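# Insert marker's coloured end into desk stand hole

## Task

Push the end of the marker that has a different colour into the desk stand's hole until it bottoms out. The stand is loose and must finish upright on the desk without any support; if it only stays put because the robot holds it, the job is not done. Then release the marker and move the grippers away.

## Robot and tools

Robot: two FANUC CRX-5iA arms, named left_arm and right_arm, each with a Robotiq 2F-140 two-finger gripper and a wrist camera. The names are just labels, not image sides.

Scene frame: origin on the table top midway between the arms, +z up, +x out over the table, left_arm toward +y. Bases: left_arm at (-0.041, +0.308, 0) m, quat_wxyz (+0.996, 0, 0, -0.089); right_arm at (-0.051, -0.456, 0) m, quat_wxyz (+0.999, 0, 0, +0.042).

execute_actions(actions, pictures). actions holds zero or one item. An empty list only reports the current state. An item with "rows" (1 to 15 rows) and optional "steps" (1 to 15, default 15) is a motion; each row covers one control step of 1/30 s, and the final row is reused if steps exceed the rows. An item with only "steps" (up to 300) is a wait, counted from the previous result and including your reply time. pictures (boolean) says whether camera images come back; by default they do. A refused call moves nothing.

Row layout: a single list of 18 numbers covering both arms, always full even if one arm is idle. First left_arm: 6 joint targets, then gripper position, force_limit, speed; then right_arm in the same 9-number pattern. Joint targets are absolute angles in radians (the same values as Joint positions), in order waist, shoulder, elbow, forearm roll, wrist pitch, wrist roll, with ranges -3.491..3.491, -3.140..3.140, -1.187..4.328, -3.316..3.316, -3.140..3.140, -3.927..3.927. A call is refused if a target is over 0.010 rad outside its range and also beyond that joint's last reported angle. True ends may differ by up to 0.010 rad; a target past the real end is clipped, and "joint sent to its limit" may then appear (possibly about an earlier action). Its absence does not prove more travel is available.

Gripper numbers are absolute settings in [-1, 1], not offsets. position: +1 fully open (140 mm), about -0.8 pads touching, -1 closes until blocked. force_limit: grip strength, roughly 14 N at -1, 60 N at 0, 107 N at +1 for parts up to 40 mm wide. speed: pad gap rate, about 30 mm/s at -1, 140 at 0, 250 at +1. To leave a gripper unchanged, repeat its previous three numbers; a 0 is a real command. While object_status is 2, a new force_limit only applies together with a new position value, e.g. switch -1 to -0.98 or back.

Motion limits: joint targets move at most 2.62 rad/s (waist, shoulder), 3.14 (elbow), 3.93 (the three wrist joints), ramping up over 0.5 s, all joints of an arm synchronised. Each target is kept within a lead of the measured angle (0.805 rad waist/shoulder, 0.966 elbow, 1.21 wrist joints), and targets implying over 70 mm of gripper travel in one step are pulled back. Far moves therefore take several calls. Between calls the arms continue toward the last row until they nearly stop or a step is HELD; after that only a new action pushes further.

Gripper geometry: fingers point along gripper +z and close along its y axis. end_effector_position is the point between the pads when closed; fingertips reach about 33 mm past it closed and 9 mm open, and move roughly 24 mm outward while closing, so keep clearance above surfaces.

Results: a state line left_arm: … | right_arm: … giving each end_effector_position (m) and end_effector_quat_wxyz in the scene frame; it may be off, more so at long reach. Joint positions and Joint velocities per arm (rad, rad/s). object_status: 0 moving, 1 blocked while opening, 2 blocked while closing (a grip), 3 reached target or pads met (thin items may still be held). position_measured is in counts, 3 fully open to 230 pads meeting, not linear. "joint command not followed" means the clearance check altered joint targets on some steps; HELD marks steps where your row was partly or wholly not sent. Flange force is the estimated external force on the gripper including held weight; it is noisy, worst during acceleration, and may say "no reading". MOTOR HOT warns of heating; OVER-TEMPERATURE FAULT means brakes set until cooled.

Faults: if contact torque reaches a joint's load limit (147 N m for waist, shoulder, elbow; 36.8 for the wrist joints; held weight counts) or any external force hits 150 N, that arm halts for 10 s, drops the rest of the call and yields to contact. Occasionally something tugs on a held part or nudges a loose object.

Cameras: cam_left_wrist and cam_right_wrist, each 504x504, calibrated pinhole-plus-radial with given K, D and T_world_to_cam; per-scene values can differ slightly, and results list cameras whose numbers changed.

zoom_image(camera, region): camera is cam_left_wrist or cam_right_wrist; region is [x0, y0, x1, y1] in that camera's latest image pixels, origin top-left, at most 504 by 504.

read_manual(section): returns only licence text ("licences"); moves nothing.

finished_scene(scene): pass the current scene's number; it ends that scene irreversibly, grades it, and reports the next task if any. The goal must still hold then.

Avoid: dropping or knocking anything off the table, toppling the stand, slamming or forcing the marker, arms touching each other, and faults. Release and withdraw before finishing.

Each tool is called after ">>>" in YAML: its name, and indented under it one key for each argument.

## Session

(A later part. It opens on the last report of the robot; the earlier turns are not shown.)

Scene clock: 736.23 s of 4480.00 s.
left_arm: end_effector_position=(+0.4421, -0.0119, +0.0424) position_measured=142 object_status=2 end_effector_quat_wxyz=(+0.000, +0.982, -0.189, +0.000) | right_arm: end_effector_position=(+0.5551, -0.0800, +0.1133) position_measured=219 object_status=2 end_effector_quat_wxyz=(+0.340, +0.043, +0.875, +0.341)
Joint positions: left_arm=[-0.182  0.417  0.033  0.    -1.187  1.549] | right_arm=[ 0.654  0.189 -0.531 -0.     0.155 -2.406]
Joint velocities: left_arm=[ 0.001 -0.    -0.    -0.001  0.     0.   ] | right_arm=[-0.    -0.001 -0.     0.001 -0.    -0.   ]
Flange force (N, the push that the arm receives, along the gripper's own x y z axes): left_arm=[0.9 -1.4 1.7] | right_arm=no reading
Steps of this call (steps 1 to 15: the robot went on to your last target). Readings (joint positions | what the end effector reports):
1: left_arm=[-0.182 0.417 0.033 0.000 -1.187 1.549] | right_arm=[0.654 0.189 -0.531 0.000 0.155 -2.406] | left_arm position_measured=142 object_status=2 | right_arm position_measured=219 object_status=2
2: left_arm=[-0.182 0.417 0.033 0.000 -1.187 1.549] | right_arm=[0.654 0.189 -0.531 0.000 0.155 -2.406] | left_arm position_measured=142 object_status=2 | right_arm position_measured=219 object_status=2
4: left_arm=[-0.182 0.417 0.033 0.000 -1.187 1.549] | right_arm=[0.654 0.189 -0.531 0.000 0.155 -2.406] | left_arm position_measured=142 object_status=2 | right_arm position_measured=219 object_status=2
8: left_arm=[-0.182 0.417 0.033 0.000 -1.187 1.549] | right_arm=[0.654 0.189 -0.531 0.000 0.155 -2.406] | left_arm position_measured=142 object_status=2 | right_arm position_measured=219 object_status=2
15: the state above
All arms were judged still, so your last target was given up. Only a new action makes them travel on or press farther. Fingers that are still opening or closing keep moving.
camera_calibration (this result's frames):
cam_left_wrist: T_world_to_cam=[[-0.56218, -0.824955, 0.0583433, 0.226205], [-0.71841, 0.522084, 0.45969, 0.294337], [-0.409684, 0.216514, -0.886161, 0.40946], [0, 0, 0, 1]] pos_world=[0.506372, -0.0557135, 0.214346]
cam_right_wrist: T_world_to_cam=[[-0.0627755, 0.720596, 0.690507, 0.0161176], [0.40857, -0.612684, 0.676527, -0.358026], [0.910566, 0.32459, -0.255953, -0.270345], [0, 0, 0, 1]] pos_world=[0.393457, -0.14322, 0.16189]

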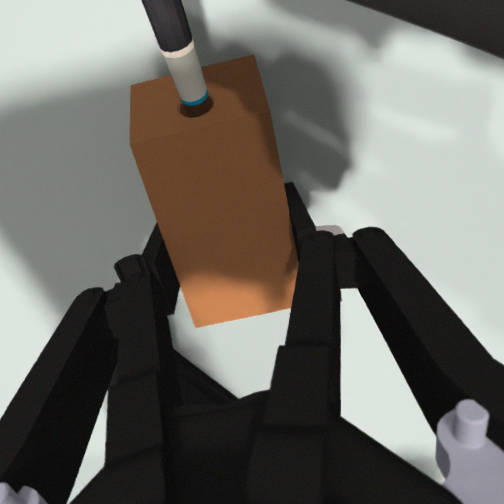

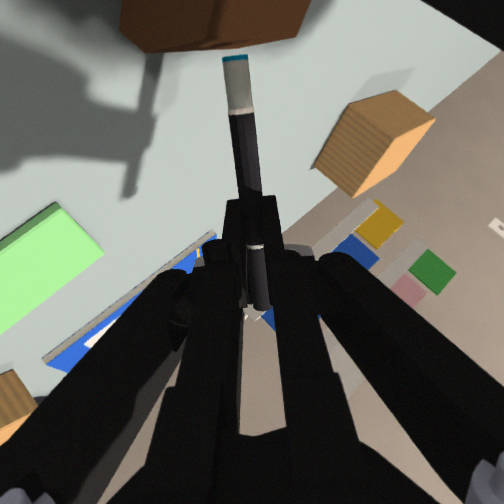

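>>> execute_actions:
  actions:
    - {"rows": [[-0.1818,0.4170,0.0332,0,-1.1869,1.5492,-1,0,-0.4, 0.6575,0.1952,-0.5384,0,0.1715,-2.4082,-1,0.2,-0.4]], "steps": 15}

>>> zoom_image:
  camera: "cam_left_wrist"
  region: [140, 40, 260, 140]

>>> zoom_image:
  camera: "cam_right_wrist"
  region: [170, 20, 290, 100]

Scene clock: 856.73 s of 4480.00 s.
left_arm: end_effector_position=(+0.4421, -0.0119, +0.0424) position_measured=142 object_status=2 end_effector_quat_wxyz=(+0.000, +0.982, -0.189, +0.000) | right_arm: end_effector_position=(+0.5534, -0.0787, +0.1093) position_measured=219 object_status=2 end_effector_quat_wxyz=(+0.340, +0.042, +0.874, +0.343)
Joint positions: left_arm=[-0.182  0.417  0.033  0.    -1.187  1.549] | right_arm=[ 0.657  0.195 -0.538 -0.     0.171 -2.408]
Joint velocities: left_arm=[-0.001  0.     0.001  0.     0.    -0.   ] | right_arm=[ 0.001 -0.     0.     0.002 -0.    -0.   ]
Flange force (N, the push that the arm receives, along the gripper's own x y z axes): left_arm=[2.5 -1.5 0.7] | right_arm=no reading
Steps of this call (steps 1 to 90: nothing new was sent; then 117.00 s passed at rest; steps 91 to 105: all 15 steps of this action). Readings (joint positions | what the end effector reports):
91: left_arm=[-0.182 0.417 0.033 0.000 -1.187 1.549] | right_arm=[0.654 0.189 -0.531 -0.000 0.155 -2.407] | left_arm position_measured=142 object_status=2 | right_arm position_measured=219 object_status=2
92: left_arm=[-0.182 0.417 0.033 0.000 -1.187 1.549] | right_arm=[0.655 0.190 -0.533 -0.000 0.159 -2.407] | left_arm position_measured=142 object_status=2 | right_arm position_measured=219 object_status=2
94: left_arm=[-0.182 0.417 0.033 0.000 -1.187 1.549] | right_arm=[0.657 0.195 -0.538 -0.000 0.171 -2.408] | left_arm position_measured=142 object_status=2 | right_arm position_measured=219 object_status=2
98: left_arm=[-0.182 0.417 0.033 0.000 -1.187 1.549] | right_arm=[0.657 0.195 -0.538 -0.000 0.171 -2.408] | left_arm position_measured=142 object_status=2 | right_arm position_measured=219 object_status=2
105: the state above
camera_calibration (this result's frames):
cam_left_wrist: T_world_to_cam=[[-0.562191, -0.82495, 0.0582918, 0.226231], [-0.718504, 0.522119, 0.459504, 0.294453], [-0.409503, 0.216446, -0.886261, 0.40942], [0, 0, 0, 1]] pos_world=[0.506409, -0.0557274, 0.214364]
cam_right_wrist: T_world_to_cam=[[-0.0650971, 0.718378, 0.692601, 0.0186972], [0.40914, -0.613836, 0.675137, -0.35401], [0.910146, 0.32732, -0.253958, -0.270022], [0, 0, 0, 1]] pos_world=[0.391817, -0.142352, 0.157481]

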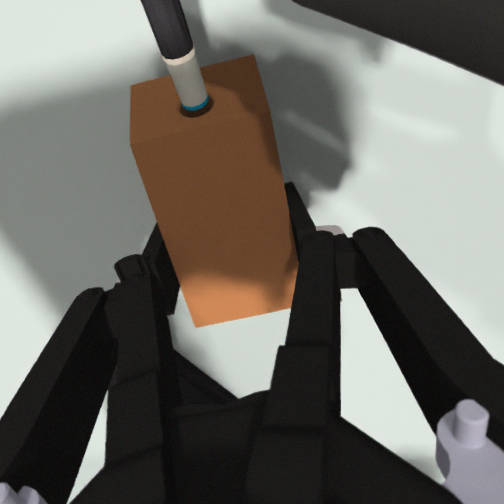

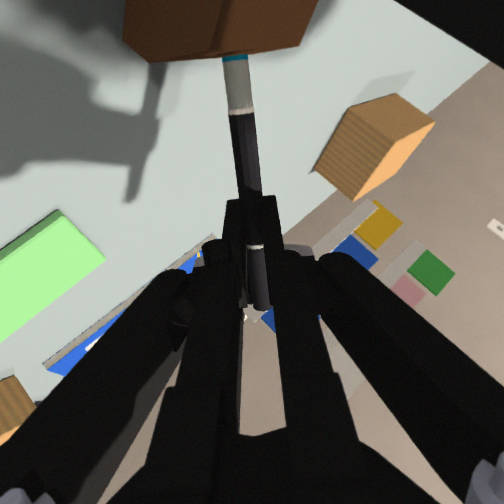

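Region (140, 40, 260, 140) of cam_left_wrist's 504x504 image, scaled by 4.200, with more detail than that image has.

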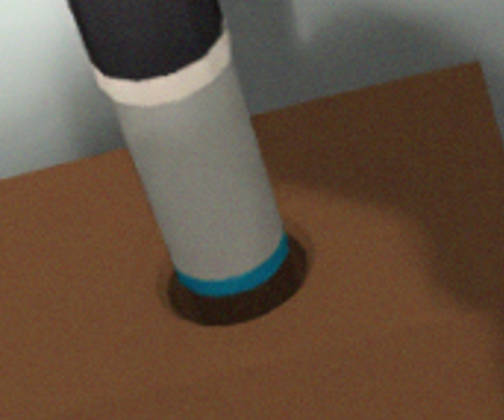

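Region (170, 20, 290, 100) of cam_right_wrist's 504x504 image, scaled by 4.200, with more detail than that image has.

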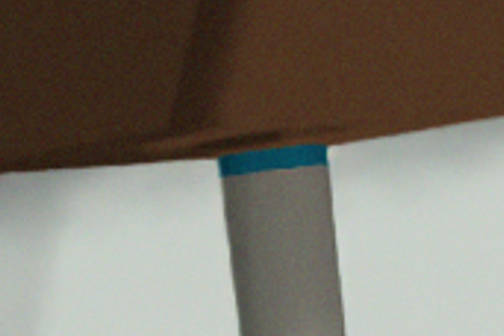

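>>> execute_actions:
  actions:
    - {"rows": [[-0.1818,0.4170,0.0332,0,-1.1869,1.5492,-1,0,-0.4, 0.6601,0.1958,-0.5446,0,0.1808,-2.4095,-1,0.2,-0.4],[-0.1818,0.4170,0.0332,0,-1.1869,1.5492,-1,0,-0.4, 0.6601,0.1958,-0.5446,0,0.1808,-2.4095,-1,0.2,-0.4],[-0.1818,0.4170,0.0332,0,-1.1869,1.5492,-1,0,-0.4, 0.6601,0.1958,-0.5446,0,0.1808,-2.4095,-1,0.2,-0.4],[-0.1818,0.4170,0.0332,0,-1.1869,1.5492,-1,0,-0.4, 0.6601,0.1958,-0.5446,0,0.1808,-2.4095,-1,0.2,-0.4],[-0.1818,0.4170,0.0332,0,-1.1869,1.5492,-1,0,-0.4, 0.6601,0.1958,-0.5446,0,0.1808,-2.4095,-1,0.2,-0.4],[-0.1818,0.4170,0.0332,0,-1.1869,1.5492,-1,0,-0.4, 0.6627,0.1965,-0.5507,0,0.1900,-2.4109,-1,0.2,-0.4]], "steps": 15}

>>> zoom_image:
  camera: "cam_left_wrist"
  region: [140, 40, 260, 140]

Scene clock: 883.27 s of 4480.00 s.
left_arm: end_effector_position=(+0.4421, -0.0119, +0.0423) position_measured=142 object_status=2 end_effector_quat_wxyz=(+0.000, +0.982, -0.189, +0.000) | right_arm: end_effector_position=(+0.5496, -0.0772, +0.1063) position_measured=219 object_status=2 end_effector_quat_wxyz=(+0.341, +0.041, +0.873, +0.346)
Joint positions: left_arm=[-0.182  0.417  0.033  0.    -1.187  1.549] | right_arm=[ 0.663  0.197 -0.551  0.     0.19  -2.411]
Joint velocities: left_arm=[-0.001  0.001 -0.001  0.001 -0.    -0.001] | right_arm=[-0. -0. -0.  0.  0.  0.]
Flange force (N, the push that the arm receives, along the gripper's own x y z axes): left_arm=[3.3 -1.3 1.1] | right_arm=no reading
Steps of this call (steps 1 to 15: the robot went on to your last target; steps 16 to 90: nothing new was sent; then 23.03 s passed at rest; steps 91 to 105: all 15 steps of this action). Readings (joint positions | what the end effector reports):
91: left_arm=[-0.182 0.417 0.033 0.000 -1.187 1.549] | right_arm=[0.658 0.195 -0.538 0.000 0.172 -2.408] | left_arm position_measured=142 object_status=2 | right_arm position_measured=219 object_status=2
92: left_arm=[-0.182 0.417 0.033 0.000 -1.187 1.549] | right_arm=[0.658 0.195 -0.541 0.000 0.175 -2.409] | left_arm position_measured=142 object_status=2 | right_arm position_measured=219 object_status=2
94: left_arm=[-0.182 0.417 0.033 0.000 -1.187 1.549] | right_arm=[0.660 0.195 -0.544 0.000 0.180 -2.409] | left_arm position_measured=142 object_status=2 | right_arm position_measured=219 object_status=2
98: left_arm=[-0.182 0.417 0.033 0.000 -1.187 1.549] | right_arm=[0.662 0.196 -0.550 0.000 0.188 -2.411] | left_arm position_measured=142 object_status=2 | right_arm position_measured=219 object_status=2
105: the state above
camera_calibration (this result's frames):
cam_left_wrist: T_world_to_cam=[[-0.562181, -0.824954, 0.058339, 0.226214], [-0.718418, 0.522087, 0.459675, 0.294395], [-0.409668, 0.216508, -0.886169, 0.409375], [0, 0, 0, 1]] pos_world=[0.50638, -0.0557164, 0.214252]
cam_right_wrist: T_world_to_cam=[[-0.0693253, 0.714697, 0.69599, 0.0211139], [0.41008, -0.615582, 0.672974, -0.350004], [0.909411, 0.332066, -0.250407, -0.26739], [0, 0, 0, 1]] pos_world=[0.388161, -0.141755, 0.153892]

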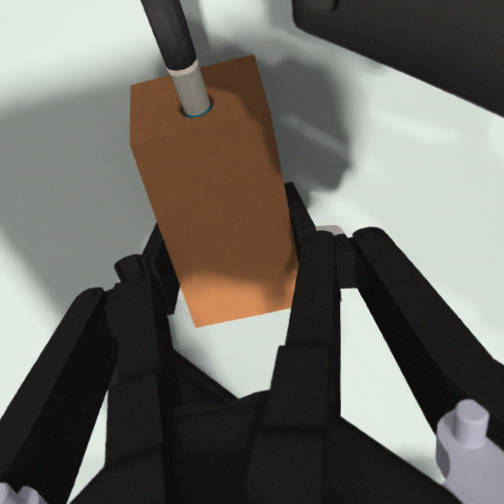

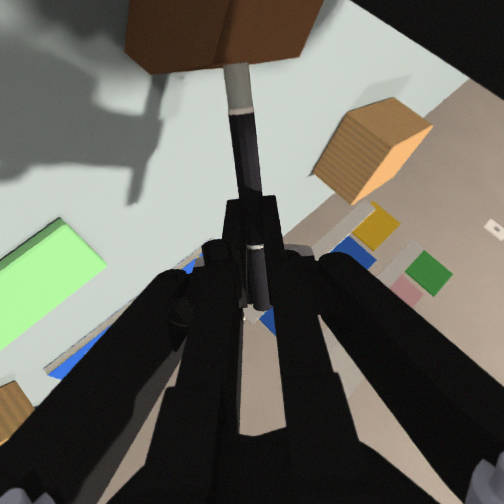

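Region (140, 40, 260, 140) of cam_left_wrist's 504x504 image, scaled by 4.200, with more detail than that image has.

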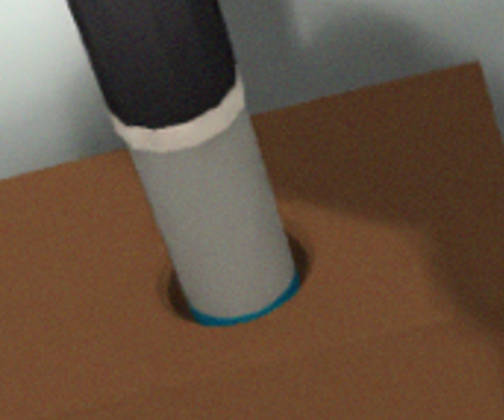

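>>> execute_actions:
  actions:
    - {"rows": [[-0.1818,0.4170,0.0332,0,-1.1869,1.5492,-1,0,-0.4, 0.6652,0.1973,-0.5568,0,0.1994,-2.4123,-1,0.2,-0.4],[-0.1818,0.4170,0.0332,0,-1.1869,1.5492,-1,0,-0.4, 0.6652,0.1973,-0.5568,0,0.1994,-2.4123,-1,0.2,-0.4],[-0.1818,0.4170,0.0332,0,-1.1869,1.5492,-1,0,-0.4, 0.6652,0.1973,-0.5568,0,0.1994,-2.4123,-1,0.2,-0.4],[-0.1818,0.4170,0.0332,0,-1.1869,1.5492,-1,0,-0.4, 0.6652,0.1973,-0.5568,0,0.1994,-2.4123,-1,0.2,-0.4],[-0.1818,0.4170,0.0332,0,-1.1869,1.5492,-1,0,-0.4, 0.6652,0.1973,-0.5568,0,0.1994,-2.4123,-1,0.2,-0.4],[-0.1818,0.4170,0.0332,0,-1.1869,1.5492,-1,0,-0.4, 0.6678,0.1981,-0.5629,0,0.2088,-2.4136,-1,0.2,-0.4]], "steps": 15}

>>> zoom_image:
  camera: "cam_left_wrist"
  region: [140, 40, 260, 140]

Scene clock: 904.33 s of 4480.00 s.
left_arm: end_effector_position=(+0.4421, -0.0119, +0.0423) position_measured=142 object_status=2 end_effector_quat_wxyz=(+0.000, +0.982, -0.189, +0.000) | right_arm: end_effector_position=(+0.5459, -0.0759, +0.1034) position_measured=219 object_status=2 end_effector_quat_wxyz=(+0.341, +0.040, +0.872, +0.349)
Joint positions: left_arm=[-0.182  0.417  0.033  0.    -1.187  1.549] | right_arm=[ 0.668  0.198 -0.563 -0.     0.209 -2.414]
Joint velocities: left_arm=[ 0.    -0.     0.001 -0.001 -0.    -0.001] | right_arm=[ 0.     0.    -0.     0.001  0.    -0.   ]
Flange force (N, the push that the arm receives, along the gripper's own x y z axes): left_arm=[6.2 -0.5 1.5] | right_arm=no reading
Steps of this call (steps 1 to 15: the robot went on to your last target; steps 16 to 90: nothing new was sent; then 17.57 s passed at rest; steps 91 to 105: all 15 steps of this action). Readings (joint positions | what the end effector reports):
91: left_arm=[-0.182 0.417 0.033 0.000 -1.187 1.549] | right_arm=[0.663 0.196 -0.551 0.000 0.190 -2.411] | left_arm position_measured=142 object_status=2 | right_arm position_measured=219 object_status=2
92: left_arm=[-0.182 0.417 0.033 0.000 -1.187 1.549] | right_arm=[0.664 0.196 -0.553 -0.000 0.194 -2.411] | left_arm position_measured=142 object_status=2 | right_arm position_measured=219 object_status=2
94: left_arm=[-0.182 0.417 0.033 0.000 -1.187 1.549] | right_arm=[0.665 0.197 -0.557 -0.000 0.199 -2.412] | left_arm position_measured=142 object_status=2 | right_arm position_measured=219 object_status=2
98: left_arm=[-0.182 0.417 0.033 0.000 -1.187 1.549] | right_arm=[0.667 0.198 -0.562 -0.000 0.207 -2.413] | left_arm position_measured=142 object_status=2 | right_arm position_measured=219 object_status=2
105: the state above
camera_calibration (this result's frames):
cam_left_wrist: T_world_to_cam=[[-0.562181, -0.824954, 0.058339, 0.226214], [-0.718418, 0.522087, 0.459675, 0.294395], [-0.409669, 0.216508, -0.886169, 0.409375], [0, 0, 0, 1]] pos_world=[0.50638, -0.0557163, 0.214252]
cam_right_wrist: T_world_to_cam=[[-0.0732922, 0.71084, 0.699525, 0.0234505], [0.410923, -0.61758, 0.670624, -0.346016], [0.908719, 0.336603, -0.246837, -0.264812], [0, 0, 0, 1]] pos_world=[0.384544, -0.141226, 0.150277]

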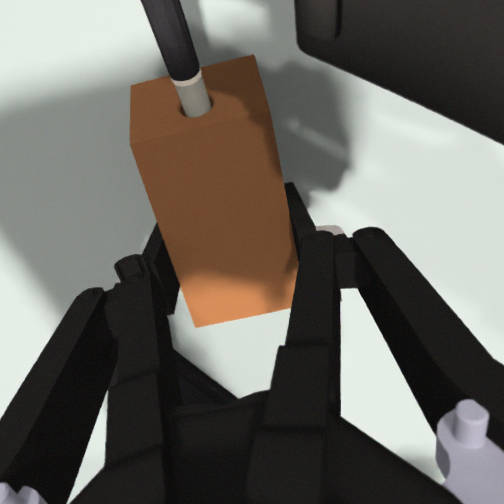

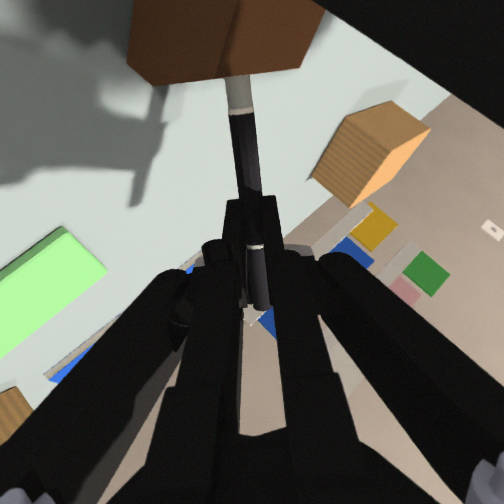

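Region (140, 40, 260, 140) of cam_left_wrist's 504x504 image, scaled by 4.200, with more detail than that image has.

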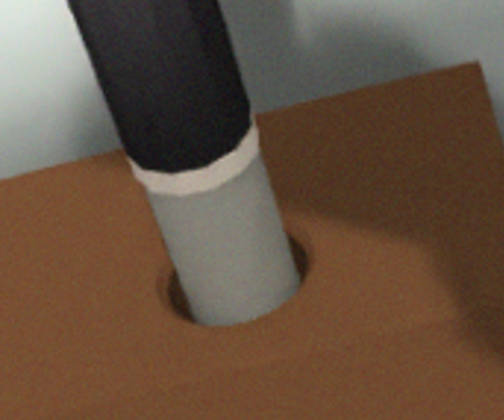

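>>> execute_actions:
  actions:
    - {"rows": [[-0.1818,0.4170,0.0332,0,-1.1869,1.5492,-1,0,-0.4, 0.6704,0.1990,-0.5690,0,0.2182,-2.4150,-1,0.2,-0.4],[-0.1818,0.4170,0.0332,0,-1.1869,1.5492,-1,0,-0.4, 0.6704,0.1990,-0.5690,0,0.2182,-2.4150,-1,0.2,-0.4],[-0.1818,0.4170,0.0332,0,-1.1869,1.5492,-1,0,-0.4, 0.6704,0.1990,-0.5690,0,0.2182,-2.4150,-1,0.2,-0.4],[-0.1818,0.4170,0.0332,0,-1.1869,1.5492,-1,0,-0.4, 0.6704,0.1990,-0.5690,0,0.2182,-2.4150,-1,0.2,-0.4],[-0.1818,0.4170,0.0332,0,-1.1869,1.5492,-1,0,-0.4, 0.6704,0.1990,-0.5690,0,0.2182,-2.4150,-1,0.2,-0.4],[-0.1818,0.4170,0.0332,0,-1.1869,1.5492,-1,0,-0.4, 0.6731,0.2000,-0.5750,0,0.2277,-2.4163,-1,0.2,-0.4]], "steps": 15}

>>> zoom_image:
  camera: "cam_left_wrist"
  region: [140, 40, 260, 140]

Scene clock: 917.20 s of 4480.00 s.
left_arm: end_effector_position=(+0.4421, -0.0119, +0.0423) position_measured=142 object_status=2 end_effector_quat_wxyz=(+0.000, +0.982, -0.189, +0.000) | right_arm: end_effector_position=(+0.5420, -0.0744, +0.1004) position_measured=219 object_status=2 end_effector_quat_wxyz=(+0.341, +0.039, +0.871, +0.352)
Joint positions: left_arm=[-0.182  0.417  0.033  0.    -1.187  1.549] | right_arm=[ 0.673  0.2   -0.575  0.     0.228 -2.416]
Joint velocities: left_arm=[ 0.001  0.002  0.     0.    -0.001 -0.001] | right_arm=[ 0.     0.    -0.    -0.001  0.    -0.   ]
Flange force (N, the push that the arm receives, along the gripper's own x y z axes): left_arm=[1.0 -0.8 1.1] | right_arm=no reading
Steps of this call (steps 1 to 15: the robot went on to your last target; steps 16 to 90: nothing new was sent; then 9.37 s passed at rest; steps 91 to 105: all 15 steps of this action). Readings (joint positions | what the end effector reports):
91: left_arm=[-0.182 0.417 0.033 0.000 -1.187 1.549] | right_arm=[0.668 0.198 -0.563 0.000 0.209 -2.414] | left_arm position_measured=142 object_status=2 | right_arm position_measured=219 object_status=2
92: left_arm=[-0.182 0.417 0.033 0.000 -1.187 1.549] | right_arm=[0.669 0.198 -0.565 0.000 0.213 -2.414] | left_arm position_measured=142 object_status=2 | right_arm position_measured=219 object_status=2
94: left_arm=[-0.182 0.417 0.033 0.000 -1.187 1.549] | right_arm=[0.670 0.199 -0.569 0.000 0.218 -2.415] | left_arm position_measured=142 object_status=2 | right_arm position_measured=219 object_status=2
98: left_arm=[-0.182 0.417 0.033 0.000 -1.187 1.549] | right_arm=[0.673 0.200 -0.574 0.000 0.226 -2.416] | left_arm position_measured=142 object_status=2 | right_arm position_measured=219 object_status=2
105: the state above
camera_calibration (this result's frames):
cam_left_wrist: T_world_to_cam=[[-0.562181, -0.824954, 0.0583391, 0.226214], [-0.718418, 0.522087, 0.459675, 0.294395], [-0.409669, 0.216508, -0.886169, 0.409375], [0, 0, 0, 1]] pos_world=[0.50638, -0.0557163, 0.214252]
cam_right_wrist: T_world_to_cam=[[-0.0775702, 0.70706, 0.702886, 0.0259168], [0.412004, -0.619261, 0.668407, -0.342029], [0.907874, 0.34144, -0.243275, -0.262086], [0, 0, 0, 1]] pos_world=[0.380869, -0.140643, 0.146639]

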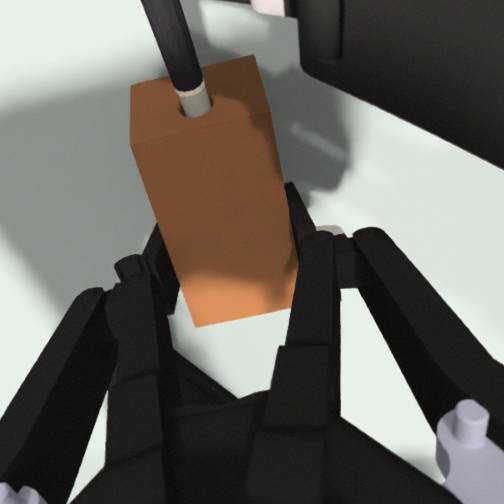

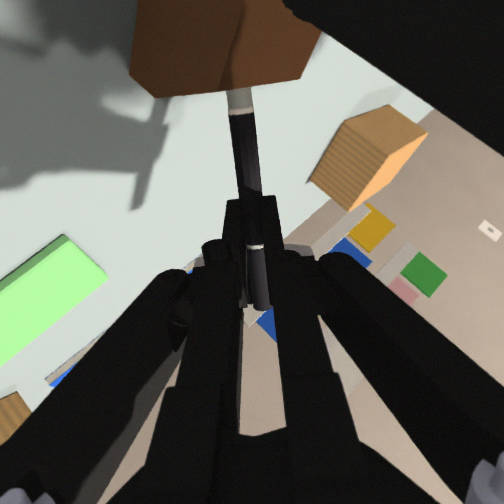

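Region (140, 40, 260, 140) of cam_left_wrist's 504x504 image, scaled by 4.200, with more detail than that image has.

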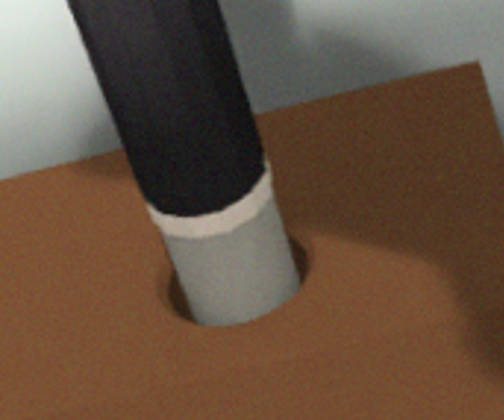

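>>> execute_actions:
  actions:
    - {"rows": [[-0.1818,0.4170,0.0332,0,-1.1869,1.5492,-1,0,-0.4, 0.6757,0.2010,-0.5810,0,0.2373,-2.4177,-1,0.2,-0.4],[-0.1818,0.4170,0.0332,0,-1.1869,1.5492,-1,0,-0.4, 0.6757,0.2010,-0.5810,0,0.2373,-2.4177,-1,0.2,-0.4],[-0.1818,0.4170,0.0332,0,-1.1869,1.5492,-1,0,-0.4, 0.6757,0.2010,-0.5810,0,0.2373,-2.4177,-1,0.2,-0.4],[-0.1818,0.4170,0.0332,0,-1.1869,1.5492,-1,0,-0.4, 0.6757,0.2010,-0.5810,0,0.2373,-2.4177,-1,0.2,-0.4],[-0.1818,0.4170,0.0332,0,-1.1869,1.5492,-1,0,-0.4, 0.6757,0.2010,-0.5810,0,0.2373,-2.4177,-1,0.2,-0.4],[-0.1818,0.4170,0.0332,0,-1.1869,1.5492,-1,0,-0.4, 0.6783,0.2022,-0.5870,0,0.2469,-2.4191,-1,0.2,-0.4]], "steps": 15}

>>> zoom_image:
  camera: "cam_left_wrist"
  region: [140, 40, 260, 140]

Scene clock: 936.77 s of 4480.00 s.
left_arm: end_effector_position=(+0.4421, -0.0119, +0.0423) position_measured=142 object_status=2 end_effector_quat_wxyz=(+0.000, +0.982, -0.189, +0.000) | right_arm: end_effector_position=(+0.5382, -0.0731, +0.0974) position_measured=219 object_status=2 end_effector_quat_wxyz=(+0.341, +0.038, +0.870, +0.355)
Joint positions: left_arm=[-0.182  0.417  0.033  0.    -1.187  1.549] | right_arm=[ 0.678  0.202 -0.587 -0.     0.247 -2.419]
Joint velocities: left_arm=[ 0.001  0.001  0.001 -0.001 -0.     0.001] | right_arm=[ 0.     0.    -0.    -0.001  0.    -0.   ]
Flange force (N, the push that the arm receives, along the gripper's own x y z axes): left_arm=[2.1 -1.8 1.7] | right_arm=no reading
Steps of this call (steps 1 to 15: the robot went on to your last target; steps 16 to 90: nothing new was sent; then 16.07 s passed at rest; steps 91 to 105: all 15 steps of this action). Readings (joint positions | what the end effector reports):
91: left_arm=[-0.182 0.417 0.033 0.000 -1.187 1.549] | right_arm=[0.673 0.200 -0.575 -0.000 0.228 -2.416] | left_arm position_measured=142 object_status=2 | right_arm position_measured=219 object_status=2
92: left_arm=[-0.182 0.417 0.033 0.000 -1.187 1.549] | right_arm=[0.674 0.200 -0.577 -0.000 0.231 -2.417] | left_arm position_measured=142 object_status=2 | right_arm position_measured=219 object_status=2
94: left_arm=[-0.182 0.417 0.033 0.000 -1.187 1.549] | right_arm=[0.676 0.201 -0.581 -0.000 0.237 -2.418] | left_arm position_measured=142 object_status=2 | right_arm position_measured=219 object_status=2
98: left_arm=[-0.182 0.417 0.033 0.000 -1.187 1.549] | right_arm=[0.678 0.202 -0.586 -0.000 0.245 -2.419] | left_arm position_measured=142 object_status=2 | right_arm position_measured=219 object_status=2
105: the state above
camera_calibration (this result's frames):
cam_left_wrist: T_world_to_cam=[[-0.562181, -0.824954, 0.058339, 0.226214], [-0.718418, 0.522087, 0.459675, 0.294395], [-0.409669, 0.216508, -0.886169, 0.409375], [0, 0, 0, 1]] pos_world=[0.50638, -0.0557163, 0.214252]
cam_right_wrist: T_world_to_cam=[[-0.0814977, 0.70307, 0.706436, 0.0282568], [0.412991, -0.621257, 0.665941, -0.338068], [0.907081, 0.346025, -0.239731, -0.25941], [0, 0, 0, 1]] pos_world=[0.377228, -0.140132, 0.142984]

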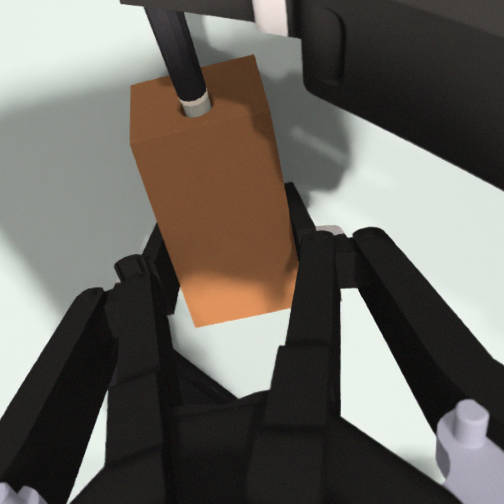

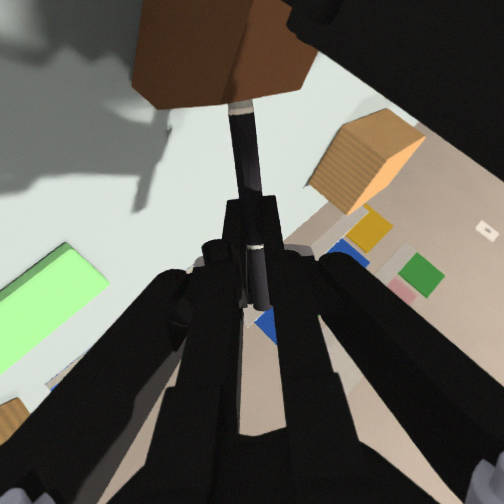

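Region (140, 40, 260, 140) of cam_left_wrist's 504x504 image, scaled by 4.200, with more detail than that image has.

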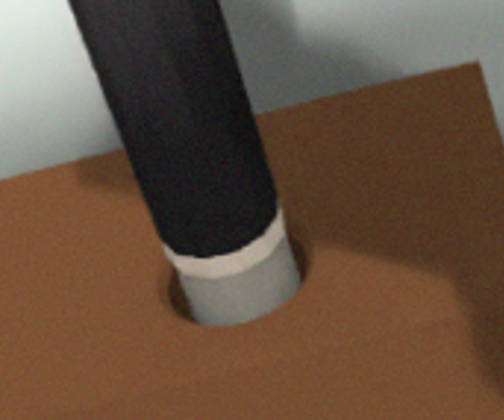

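>>> execute_actions:
  actions:
    - {"rows": [[-0.1818,0.4170,0.0332,0,-1.1869,1.5492,-1,0,-0.4, 0.6804,0.2031,-0.5917,0,0.2547,-2.4202,-1,0.2,-0.4]], "steps": 15}
  pictures: false

>>> execute_actions:
  actions:
    - {"rows": [[-0.1818,0.4170,0.0332,0,-1.1869,1.5492,-1,0,-0.4, 0.6825,0.2041,-0.5965,0,0.2625,-2.4212,-1,0.2,-0.4]], "steps": 15}

>>> zoom_image:
  camera: "cam_left_wrist"
  region: [140, 40, 260, 140]

Scene clock: 953.07 s of 4480.00 s.
left_arm: end_effector_position=(+0.4421, -0.0119, +0.0423) position_measured=142 object_status=2 end_effector_quat_wxyz=(+0.000, +0.982, -0.189, +0.000) | right_arm: end_effector_position=(+0.5367, -0.0725, +0.0963) position_measured=219 object_status=2 end_effector_quat_wxyz=(+0.341, +0.037, +0.869, +0.356)
Joint positions: left_arm=[-0.182  0.417  0.033 -0.    -1.187  1.549] | right_arm=[ 0.68   0.203 -0.592  0.     0.255 -2.42 ]
Joint velocities: left_arm=[-0.001 -0.002  0.001 -0.    -0.    -0.   ] | right_arm=[ 0.     0.001  0.     0.001 -0.     0.   ]
Flange force (N, the push that the arm receives, along the gripper's own x y z axes): left_arm=[3.5 -1.4 1.8] | right_arm=no reading
Steps of this call (steps 1 to 15: the robot went on to your last target; steps 16 to 90: nothing new was sent; then 12.80 s passed at rest; steps 91 to 105: all 15 steps of this action). Readings (joint positions | what the end effector reports):
91: left_arm=[-0.182 0.417 0.033 -0.000 -1.187 1.549] | right_arm=[0.678 0.202 -0.587 0.000 0.247 -2.419] | left_arm position_measured=142 object_status=2 | right_arm position_measured=219 object_status=2
92: left_arm=[-0.182 0.417 0.033 -0.000 -1.187 1.549] | right_arm=[0.679 0.202 -0.589 0.000 0.250 -2.420] | left_arm position_measured=142 object_status=2 | right_arm position_measured=219 object_status=2
94: left_arm=[-0.182 0.417 0.033 -0.000 -1.187 1.549] | right_arm=[0.680 0.203 -0.592 0.000 0.254 -2.420] | left_arm position_measured=142 object_status=2 | right_arm position_measured=219 object_status=2
98: left_arm=[-0.182 0.417 0.033 -0.000 -1.187 1.549] | right_arm=[0.680 0.203 -0.592 0.000 0.255 -2.420] | left_arm position_measured=142 object_status=2 | right_arm position_measured=219 object_status=2
105: the state above

Scene clock: 953.57 s of 4480.00 s.
left_arm: end_effector_position=(+0.4421, -0.0119, +0.0423) position_measured=142 object_status=2 end_effector_quat_wxyz=(+0.000, +0.982, -0.189, +0.000) | right_arm: end_effector_position=(+0.5352, -0.0720, +0.0951) position_measured=219 object_status=2 end_effector_quat_wxyz=(+0.341, +0.037, +0.869, +0.357)
Joint positions: left_arm=[-0.182  0.417  0.033 -0.    -1.187  1.549] | right_arm=[ 0.682  0.204 -0.596  0.     0.263 -2.421]
Joint velocities: left_arm=[ 0.001  0.001 -0.001  0.    -0.    -0.001] | right_arm=[-0. -0. -0.  0.  0. -0.]
Flange force (N, the push that the arm receives, along the gripper's own x y z axes): left_arm=[4.0 -1.3 0.8] | right_arm=no reading
Steps of this call (steps 1 to 15: all 15 steps of this action). Readings (joint positions | what the end effector reports):
1: left_arm=[-0.182 0.417 0.033 -0.000 -1.187 1.549] | right_arm=[0.680 0.203 -0.592 0.000 0.255 -2.420] | left_arm position_measured=142 object_status=2 | right_arm position_measured=219 object_status=2
2: left_arm=[-0.182 0.417 0.033 -0.000 -1.187 1.549] | right_arm=[0.681 0.203 -0.594 0.000 0.258 -2.421] | left_arm position_measured=142 object_status=2 | right_arm position_measured=219 object_status=2
4: left_arm=[-0.182 0.417 0.033 -0.000 -1.187 1.549] | right_arm=[0.682 0.204 -0.596 0.000 0.262 -2.421] | left_arm position_measured=142 object_status=2 | right_arm position_measured=219 object_status=2
8: left_arm=[-0.182 0.417 0.033 -0.000 -1.187 1.549] | right_arm=[0.682 0.204 -0.596 0.000 0.262 -2.421] | left_arm position_measured=142 object_status=2 | right_arm position_measured=219 object_status=2
15: the state above
camera_calibration (this result's frames):
cam_left_wrist: T_world_to_cam=[[-0.562187, -0.82495, 0.0583379, 0.226213], [-0.718414, 0.522092, 0.459675, 0.294393], [-0.409667, 0.216512, -0.886169, 0.409373], [0, 0, 0, 1]] pos_world=[0.506377, -0.05572, 0.214252]
cam_right_wrist: T_world_to_cam=[[-0.0849945, 0.699864, 0.709201, 0.030239], [0.413765, -0.622711, 0.6641, -0.334922], [0.906408, 0.349887, -0.236652, -0.257255], [0, 0, 0, 1]] pos_world=[0.374327, -0.139712, 0.140096]

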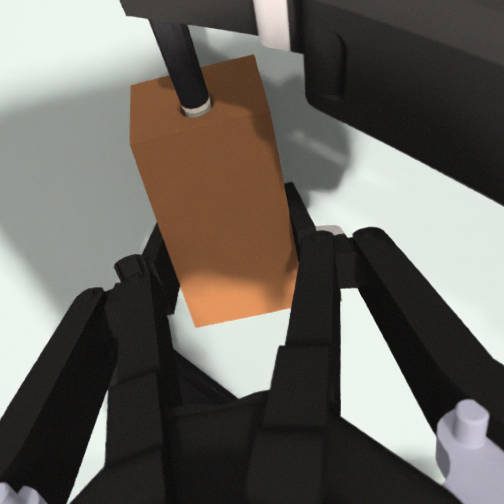

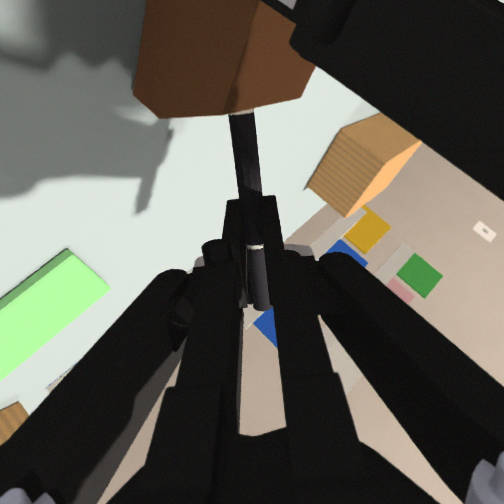

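Region (140, 40, 260, 140) of cam_left_wrist's 504x504 image, scaled by 4.200, with more detail than that image has.

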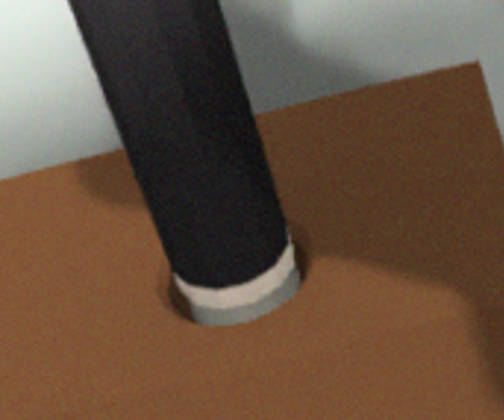

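>>> execute_actions:
  actions:
    - {"rows": [[-0.1818,0.4170,0.0332,0,-1.1869,1.5492,-1,0,-0.4, 0.6846,0.2052,-0.6012,0,0.2703,-2.4223,-1,0.2,-0.4]], "steps": 15}

>>> zoom_image:
  camera: "cam_left_wrist"
  region: [140, 40, 260, 140]

Scene clock: 959.70 s of 4480.00 s.
left_arm: end_effector_position=(+0.4421, -0.0119, +0.0423) position_measured=142 object_status=2 end_effector_quat_wxyz=(+0.000, +0.982, -0.189, +0.000) | right_arm: end_effector_position=(+0.5337, -0.0714, +0.0939) position_measured=219 object_status=2 end_effector_quat_wxyz=(+0.341, +0.036, +0.868, +0.358)
Joint positions: left_arm=[-0.182  0.417  0.033 -0.    -1.187  1.549] | right_arm=[ 0.685  0.205 -0.601 -0.     0.27  -2.422]
Joint velocities: left_arm=[-0.001 -0.     0.002  0.     0.     0.   ] | right_arm=[ 0. -0. -0.  0.  0.  0.]
Flange force (N, the push that the arm receives, along the gripper's own x y z axes): left_arm=[0.5 -1.8 2.4] | right_arm=no reading
Steps of this call (steps 1 to 15: the robot went on to your last target; steps 16 to 90: nothing new was sent; then 2.63 s passed at rest; steps 91 to 105: all 15 steps of this action). Readings (joint positions | what the end effector reports):
91: left_arm=[-0.182 0.417 0.033 -0.000 -1.187 1.549] | right_arm=[0.683 0.204 -0.597 -0.000 0.263 -2.421] | left_arm position_measured=142 object_status=2 | right_arm position_measured=219 object_status=2
92: left_arm=[-0.182 0.417 0.033 -0.000 -1.187 1.549] | right_arm=[0.683 0.204 -0.598 0.000 0.266 -2.422] | left_arm position_measured=142 object_status=2 | right_arm position_measured=219 object_status=2
94: left_arm=[-0.182 0.417 0.033 -0.000 -1.187 1.549] | right_arm=[0.685 0.205 -0.601 -0.000 0.270 -2.422] | left_arm position_measured=142 object_status=2 | right_arm position_measured=219 object_status=2
98: left_arm=[-0.182 0.417 0.033 -0.000 -1.187 1.549] | right_arm=[0.685 0.205 -0.601 -0.000 0.270 -2.422] | left_arm position_measured=142 object_status=2 | right_arm position_measured=219 object_status=2
105: the state above
camera_calibration (this result's frames):
cam_left_wrist: T_world_to_cam=[[-0.562187, -0.82495, 0.0583378, 0.226213], [-0.718414, 0.522092, 0.459675, 0.294393], [-0.409667, 0.216513, -0.886169, 0.409373], [0, 0, 0, 1]] pos_world=[0.506377, -0.0557201, 0.214252]
cam_right_wrist: T_world_to_cam=[[-0.0866024, 0.698229, 0.710617, 0.031183], [0.414176, -0.623499, 0.663104, -0.333352], [0.906068, 0.351747, -0.235193, -0.256174], [0, 0, 0, 1]] pos_world=[0.372878, -0.139509, 0.138638]

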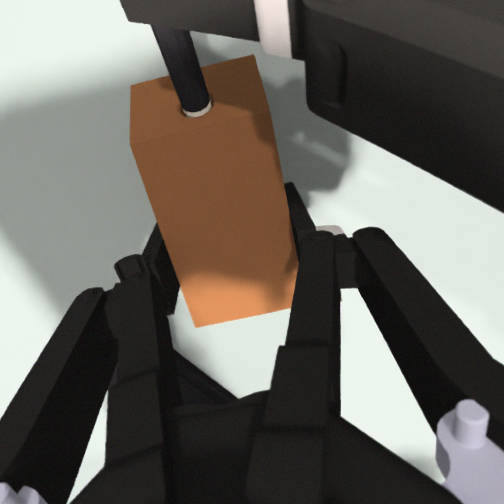

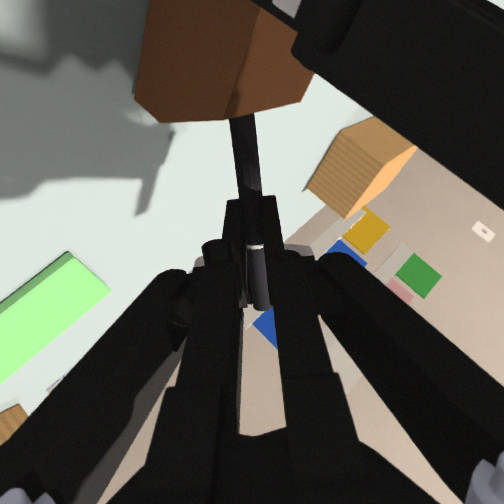

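Region (140, 40, 260, 140) of cam_left_wrist's 504x504 image, scaled by 4.200, with more detail than that image has.

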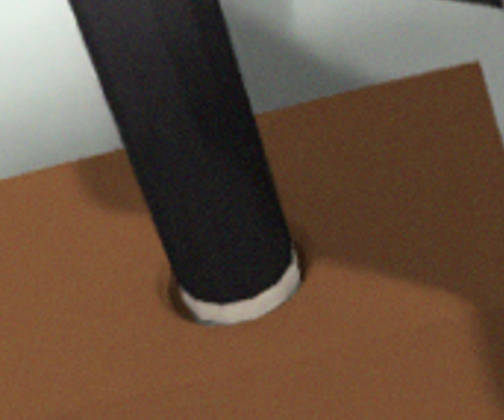

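>>> execute_actions:
  actions:
    - {"rows": [[-0.1818,0.4170,0.0332,0,-1.1869,1.5492,-1,0,-0.4, 0.6867,0.2062,-0.6059,0,0.2782,-2.4234,-1,0.2,-0.4]], "steps": 15}

>>> zoom_image:
  camera: "cam_left_wrist"
  region: [140, 40, 260, 140]

Scene clock: 966.33 s of 4480.00 s.
left_arm: end_effector_position=(+0.4420, -0.0118, +0.0422) position_measured=142 object_status=2 end_effector_quat_wxyz=(-0.000, +0.982, -0.189, -0.000) | right_arm: end_effector_position=(+0.5322, -0.0708, +0.0928) position_measured=219 object_status=2 end_effector_quat_wxyz=(+0.341, +0.036, +0.868, +0.359)
Joint positions: left_arm=[-0.182  0.417  0.033 -0.    -1.187  1.549] | right_arm=[ 0.687  0.206 -0.606  0.     0.278 -2.423]
Joint velocities: left_arm=[-0.001  0.     0.001 -0.001 -0.001 -0.   ] | right_arm=[-0.     0.001 -0.    -0.    -0.    -0.   ]
Flange force (N, the push that the arm receives, along the gripper's own x y z axes): left_arm=[-5.5 -2.7 0.4] | right_arm=no reading
Steps of this call (steps 1 to 15: the robot went on to your last target; steps 16 to 90: nothing new was sent; then 3.13 s passed at rest; steps 91 to 105: all 15 steps of this action). Readings (joint positions | what the end effector reports):
91: left_arm=[-0.182 0.417 0.033 -0.000 -1.187 1.549] | right_arm=[0.685 0.205 -0.601 0.000 0.270 -2.422] | left_arm position_measured=142 object_status=2 | right_arm position_measured=219 object_status=2
92: left_arm=[-0.182 0.417 0.033 -0.000 -1.187 1.549] | right_arm=[0.685 0.206 -0.603 0.000 0.274 -2.423] | left_arm position_measured=142 object_status=2 | right_arm position_measured=219 object_status=2
94: left_arm=[-0.182 0.417 0.033 -0.000 -1.187 1.549] | right_arm=[0.687 0.206 -0.606 0.000 0.278 -2.423] | left_arm position_measured=142 object_status=2 | right_arm position_measured=219 object_status=2
98: left_arm=[-0.182 0.417 0.033 -0.000 -1.187 1.549] | right_arm=[0.687 0.206 -0.606 0.000 0.278 -2.423] | left_arm position_measured=142 object_status=2 | right_arm position_measured=219 object_status=2
105: the state above
camera_calibration (this result's frames):
cam_left_wrist: T_world_to_cam=[[-0.562215, -0.824932, 0.0583286, 0.22622], [-0.718314, 0.522067, 0.45986, 0.29431], [-0.409805, 0.216642, -0.886074, 0.409305], [0, 0, 0, 1]] pos_world=[0.506326, -0.0557064, 0.214138]
cam_right_wrist: T_world_to_cam=[[-0.0884564, 0.696526, 0.712058, 0.0321465], [0.414508, -0.624283, 0.662159, -0.331813], [0.905737, 0.353726, -0.233494, -0.255112], [0, 0, 0, 1]] pos_world=[0.371447, -0.139296, 0.137255]

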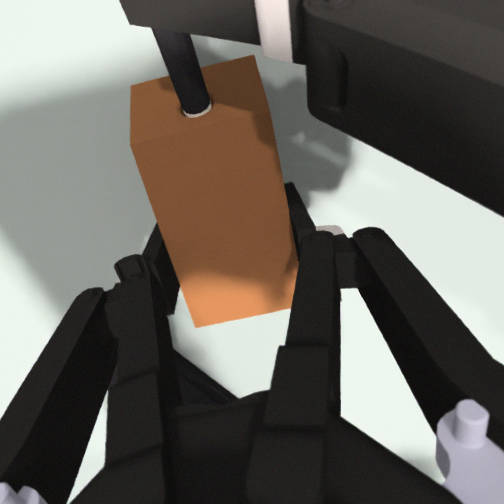

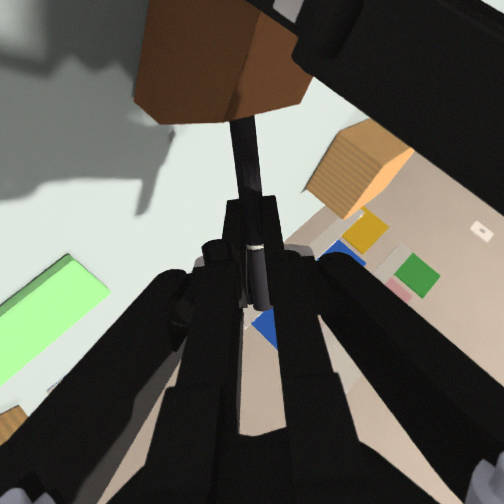

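Region (140, 40, 260, 140) of cam_left_wrist's 504x504 image, scaled by 4.200, with more detail than that image has.

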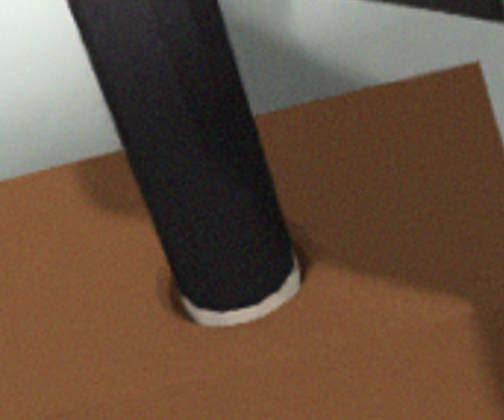

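>>> execute_actions:
  actions:
    - {"rows": [[-0.1818,0.4170,0.0332,0,-1.1869,1.5492,-1,0,-0.4, 0.6857,0.2057,-0.6036,0,0.2744,-2.4229,-1,0.2,-0.4]], "steps": 12}
  pictures: false

>>> execute_actions:
  actions:
    - {"rows": [[-0.1818,0.4170,0.0332,0,-1.1869,1.5492,-1,0,-0.4, 0.6857,0.2057,-0.6036,0,0.2744,-2.4229,-0.4,0.2,-1]], "steps": 15}
  pictures: false

>>> execute_actions:
  actions:
    - {"steps": 20}

Scene clock: 976.70 s of 4480.00 s.
left_arm: end_effector_position=(+0.4421, -0.0119, +0.0424) position_measured=142 object_status=2 end_effector_quat_wxyz=(+0.000, +0.982, -0.189, +0.000) | right_arm: end_effector_position=(+0.5329, -0.0711, +0.0933) position_measured=219 object_status=2 end_effector_quat_wxyz=(+0.341, +0.036, +0.868, +0.359)
Joint positions: left_arm=[-0.182  0.417  0.033  0.    -1.187  1.549] | right_arm=[ 0.686  0.206 -0.604 -0.     0.274 -2.423]
Joint velocities: left_arm=[-0.    -0.001 -0.    -0.001 -0.     0.   ] | right_arm=[-0. -0.  0. -0.  0. -0.]
Flange force (N, the push that the arm receives, along the gripper's own x y z axes): left_arm=[-0.6 -0.7 4.4] | right_arm=no reading
Steps of this call (steps 1 to 15: the robot went on to your last target; steps 16 to 90: nothing new was sent; then 6.97 s passed at rest; steps 91 to 102: all 12 steps of this action). Readings (joint positions | what the end effector reports):
91: left_arm=[-0.182 0.417 0.033 -0.000 -1.187 1.549] | right_arm=[0.687 0.206 -0.606 -0.000 0.278 -2.423] | left_arm position_measured=142 object_status=2 | right_arm position_measured=219 object_status=2
92: left_arm=[-0.182 0.417 0.033 -0.000 -1.187 1.549] | right_arm=[0.687 0.206 -0.605 -0.000 0.276 -2.423] | left_arm position_measured=142 object_status=2 | right_arm position_measured=219 object_status=2
94: left_arm=[-0.182 0.417 0.033 -0.000 -1.187 1.549] | right_arm=[0.686 0.206 -0.604 -0.000 0.274 -2.423] | left_arm position_measured=142 object_status=2 | right_arm position_measured=219 object_status=2
98: left_arm=[-0.182 0.417 0.033 0.000 -1.187 1.549] | right_arm=[0.686 0.206 -0.604 -0.000 0.274 -2.423] | left_arm position_measured=142 object_status=2 | right_arm position_measured=219 object_status=2
102: the state above

Scene clock: 977.20 s of 4480.00 s.
left_arm: end_effector_position=(+0.4421, -0.0119, +0.0424) position_measured=142 object_status=2 end_effector_quat_wxyz=(+0.000, +0.982, -0.189, +0.000) | right_arm: end_effector_position=(+0.5329, -0.0711, +0.0934) position_measured=198 object_status=0 end_effector_quat_wxyz=(+0.341, +0.036, +0.868, +0.359)
Joint positions: left_arm=[-0.182  0.417  0.033  0.    -1.187  1.549] | right_arm=[ 0.686  0.206 -0.604 -0.     0.274 -2.423]
Joint velocities: left_arm=[-0.     0.001 -0.    -0.001 -0.002  0.   ] | right_arm=[ 0.    -0.001  0.    -0.001  0.001 -0.   ]
Flange force (N, the push that the arm receives, along the gripper's own x y z axes): left_arm=[0.6 -0.9 1.7] | right_arm=no reading
Steps of this call (steps 1 to 15: all 15 steps of this action). Readings (joint positions | what the end effector reports):
1: left_arm=[-0.182 0.417 0.033 0.000 -1.187 1.549] | right_arm=[0.686 0.206 -0.604 -0.000 0.274 -2.423] | left_arm position_measured=142 object_status=2 | right_arm position_measured=219 object_status=0
2: left_arm=[-0.182 0.417 0.033 0.000 -1.187 1.549] | right_arm=[0.686 0.206 -0.604 -0.000 0.274 -2.423] | left_arm position_measured=142 object_status=2 | right_arm position_measured=219 object_status=0
4: left_arm=[-0.182 0.417 0.033 0.000 -1.187 1.549] | right_arm=[0.686 0.206 -0.604 -0.000 0.274 -2.423] | left_arm position_measured=142 object_status=2 | right_arm position_measured=215 object_status=0
8: left_arm=[-0.182 0.417 0.033 0.000 -1.187 1.549] | right_arm=[0.686 0.206 -0.604 -0.000 0.274 -2.423] | left_arm position_measured=142 object_status=2 | right_arm position_measured=209 object_status=0
15: the state above

Scene clock: 977.87 s of 4480.00 s.
left_arm: end_effector_position=(+0.4421, -0.0119, +0.0424) position_measured=142 object_status=2 end_effector_quat_wxyz=(+0.000, +0.982, -0.189, +0.000) | right_arm: end_effector_position=(+0.5329, -0.0711, +0.0934) position_measured=179 object_status=3 end_effector_quat_wxyz=(+0.341, +0.036, +0.868, +0.359)
Joint positions: left_arm=[-0.182  0.417  0.033  0.    -1.187  1.549] | right_arm=[ 0.686  0.206 -0.604 -0.     0.274 -2.423]
Joint velocities: left_arm=[ 0.003  0.001  0.    -0.001 -0.     0.001] | right_arm=[ 0.     0.     0.     0.001 -0.    -0.   ]
Flange force (N, the push that the arm receives, along the gripper's own x y z axes): left_arm=[2.0 -0.5 1.0] | right_arm=no reading
Steps of this call (steps 1 to 15: the robot went on to your last target; steps 16 to 20: nothing new was sent). Readings (joint positions | what the end effector reports):
1: left_arm=[-0.182 0.417 0.033 0.000 -1.187 1.549] | right_arm=[0.686 0.206 -0.604 -0.000 0.274 -2.423] | left_arm position_measured=142 object_status=2 | right_arm position_measured=196 object_status=0
2: left_arm=[-0.182 0.417 0.033 0.000 -1.187 1.549] | right_arm=[0.686 0.206 -0.604 -0.000 0.274 -2.423] | left_arm position_measured=142 object_status=2 | right_arm position_measured=194 object_status=0
4: left_arm=[-0.182 0.417 0.033 0.000 -1.187 1.549] | right_arm=[0.686 0.206 -0.604 -0.000 0.274 -2.423] | left_arm position_measured=142 object_status=2 | right_arm position_measured=191 object_status=0
8: left_arm=[-0.182 0.417 0.033 0.000 -1.187 1.549] | right_arm=[0.686 0.206 -0.604 -0.000 0.274 -2.423] | left_arm position_measured=142 object_status=2 | right_arm position_measured=185 object_status=0
20: the state above
All arms were judged still, so your last target was given up. Only a new action makes them travel on or press farther. Fingers that are still opening or closing keep moving.
camera_calibration (this result's frames):
cam_left_wrist: T_world_to_cam=[[-0.562203, -0.82494, 0.0583322, 0.226204], [-0.718467, 0.522135, 0.459543, 0.294432], [-0.409553, 0.216447, -0.886238, 0.409414], [0, 0, 0, 1]] pos_world=[0.506388, -0.0557444, 0.214339]
cam_right_wrist: T_world_to_cam=[[-0.087549, 0.697316, 0.711397, 0.0316436], [0.414344, -0.623941, 0.662583, -0.332556], [0.9059, 0.352771, -0.234303, -0.255633], [0, 0, 0, 1]] pos_world=[0.372141, -0.139381, 0.13794]

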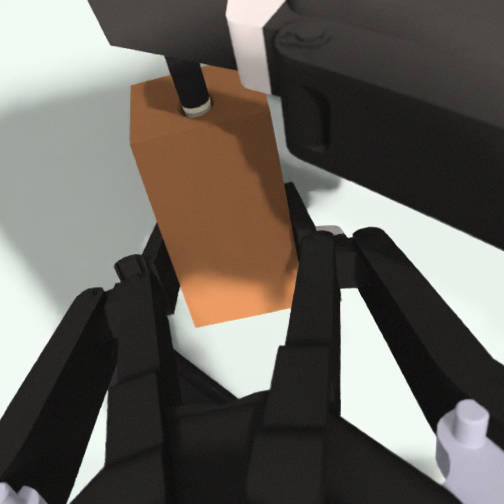

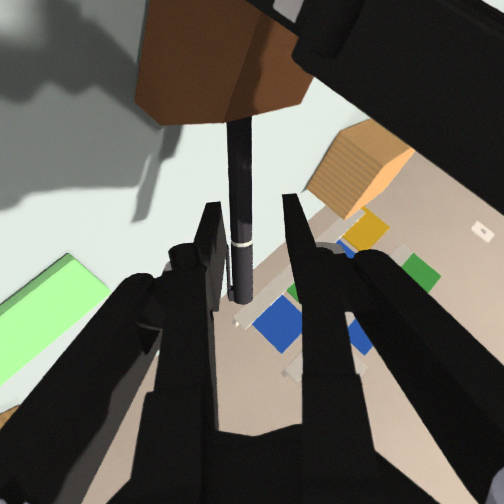

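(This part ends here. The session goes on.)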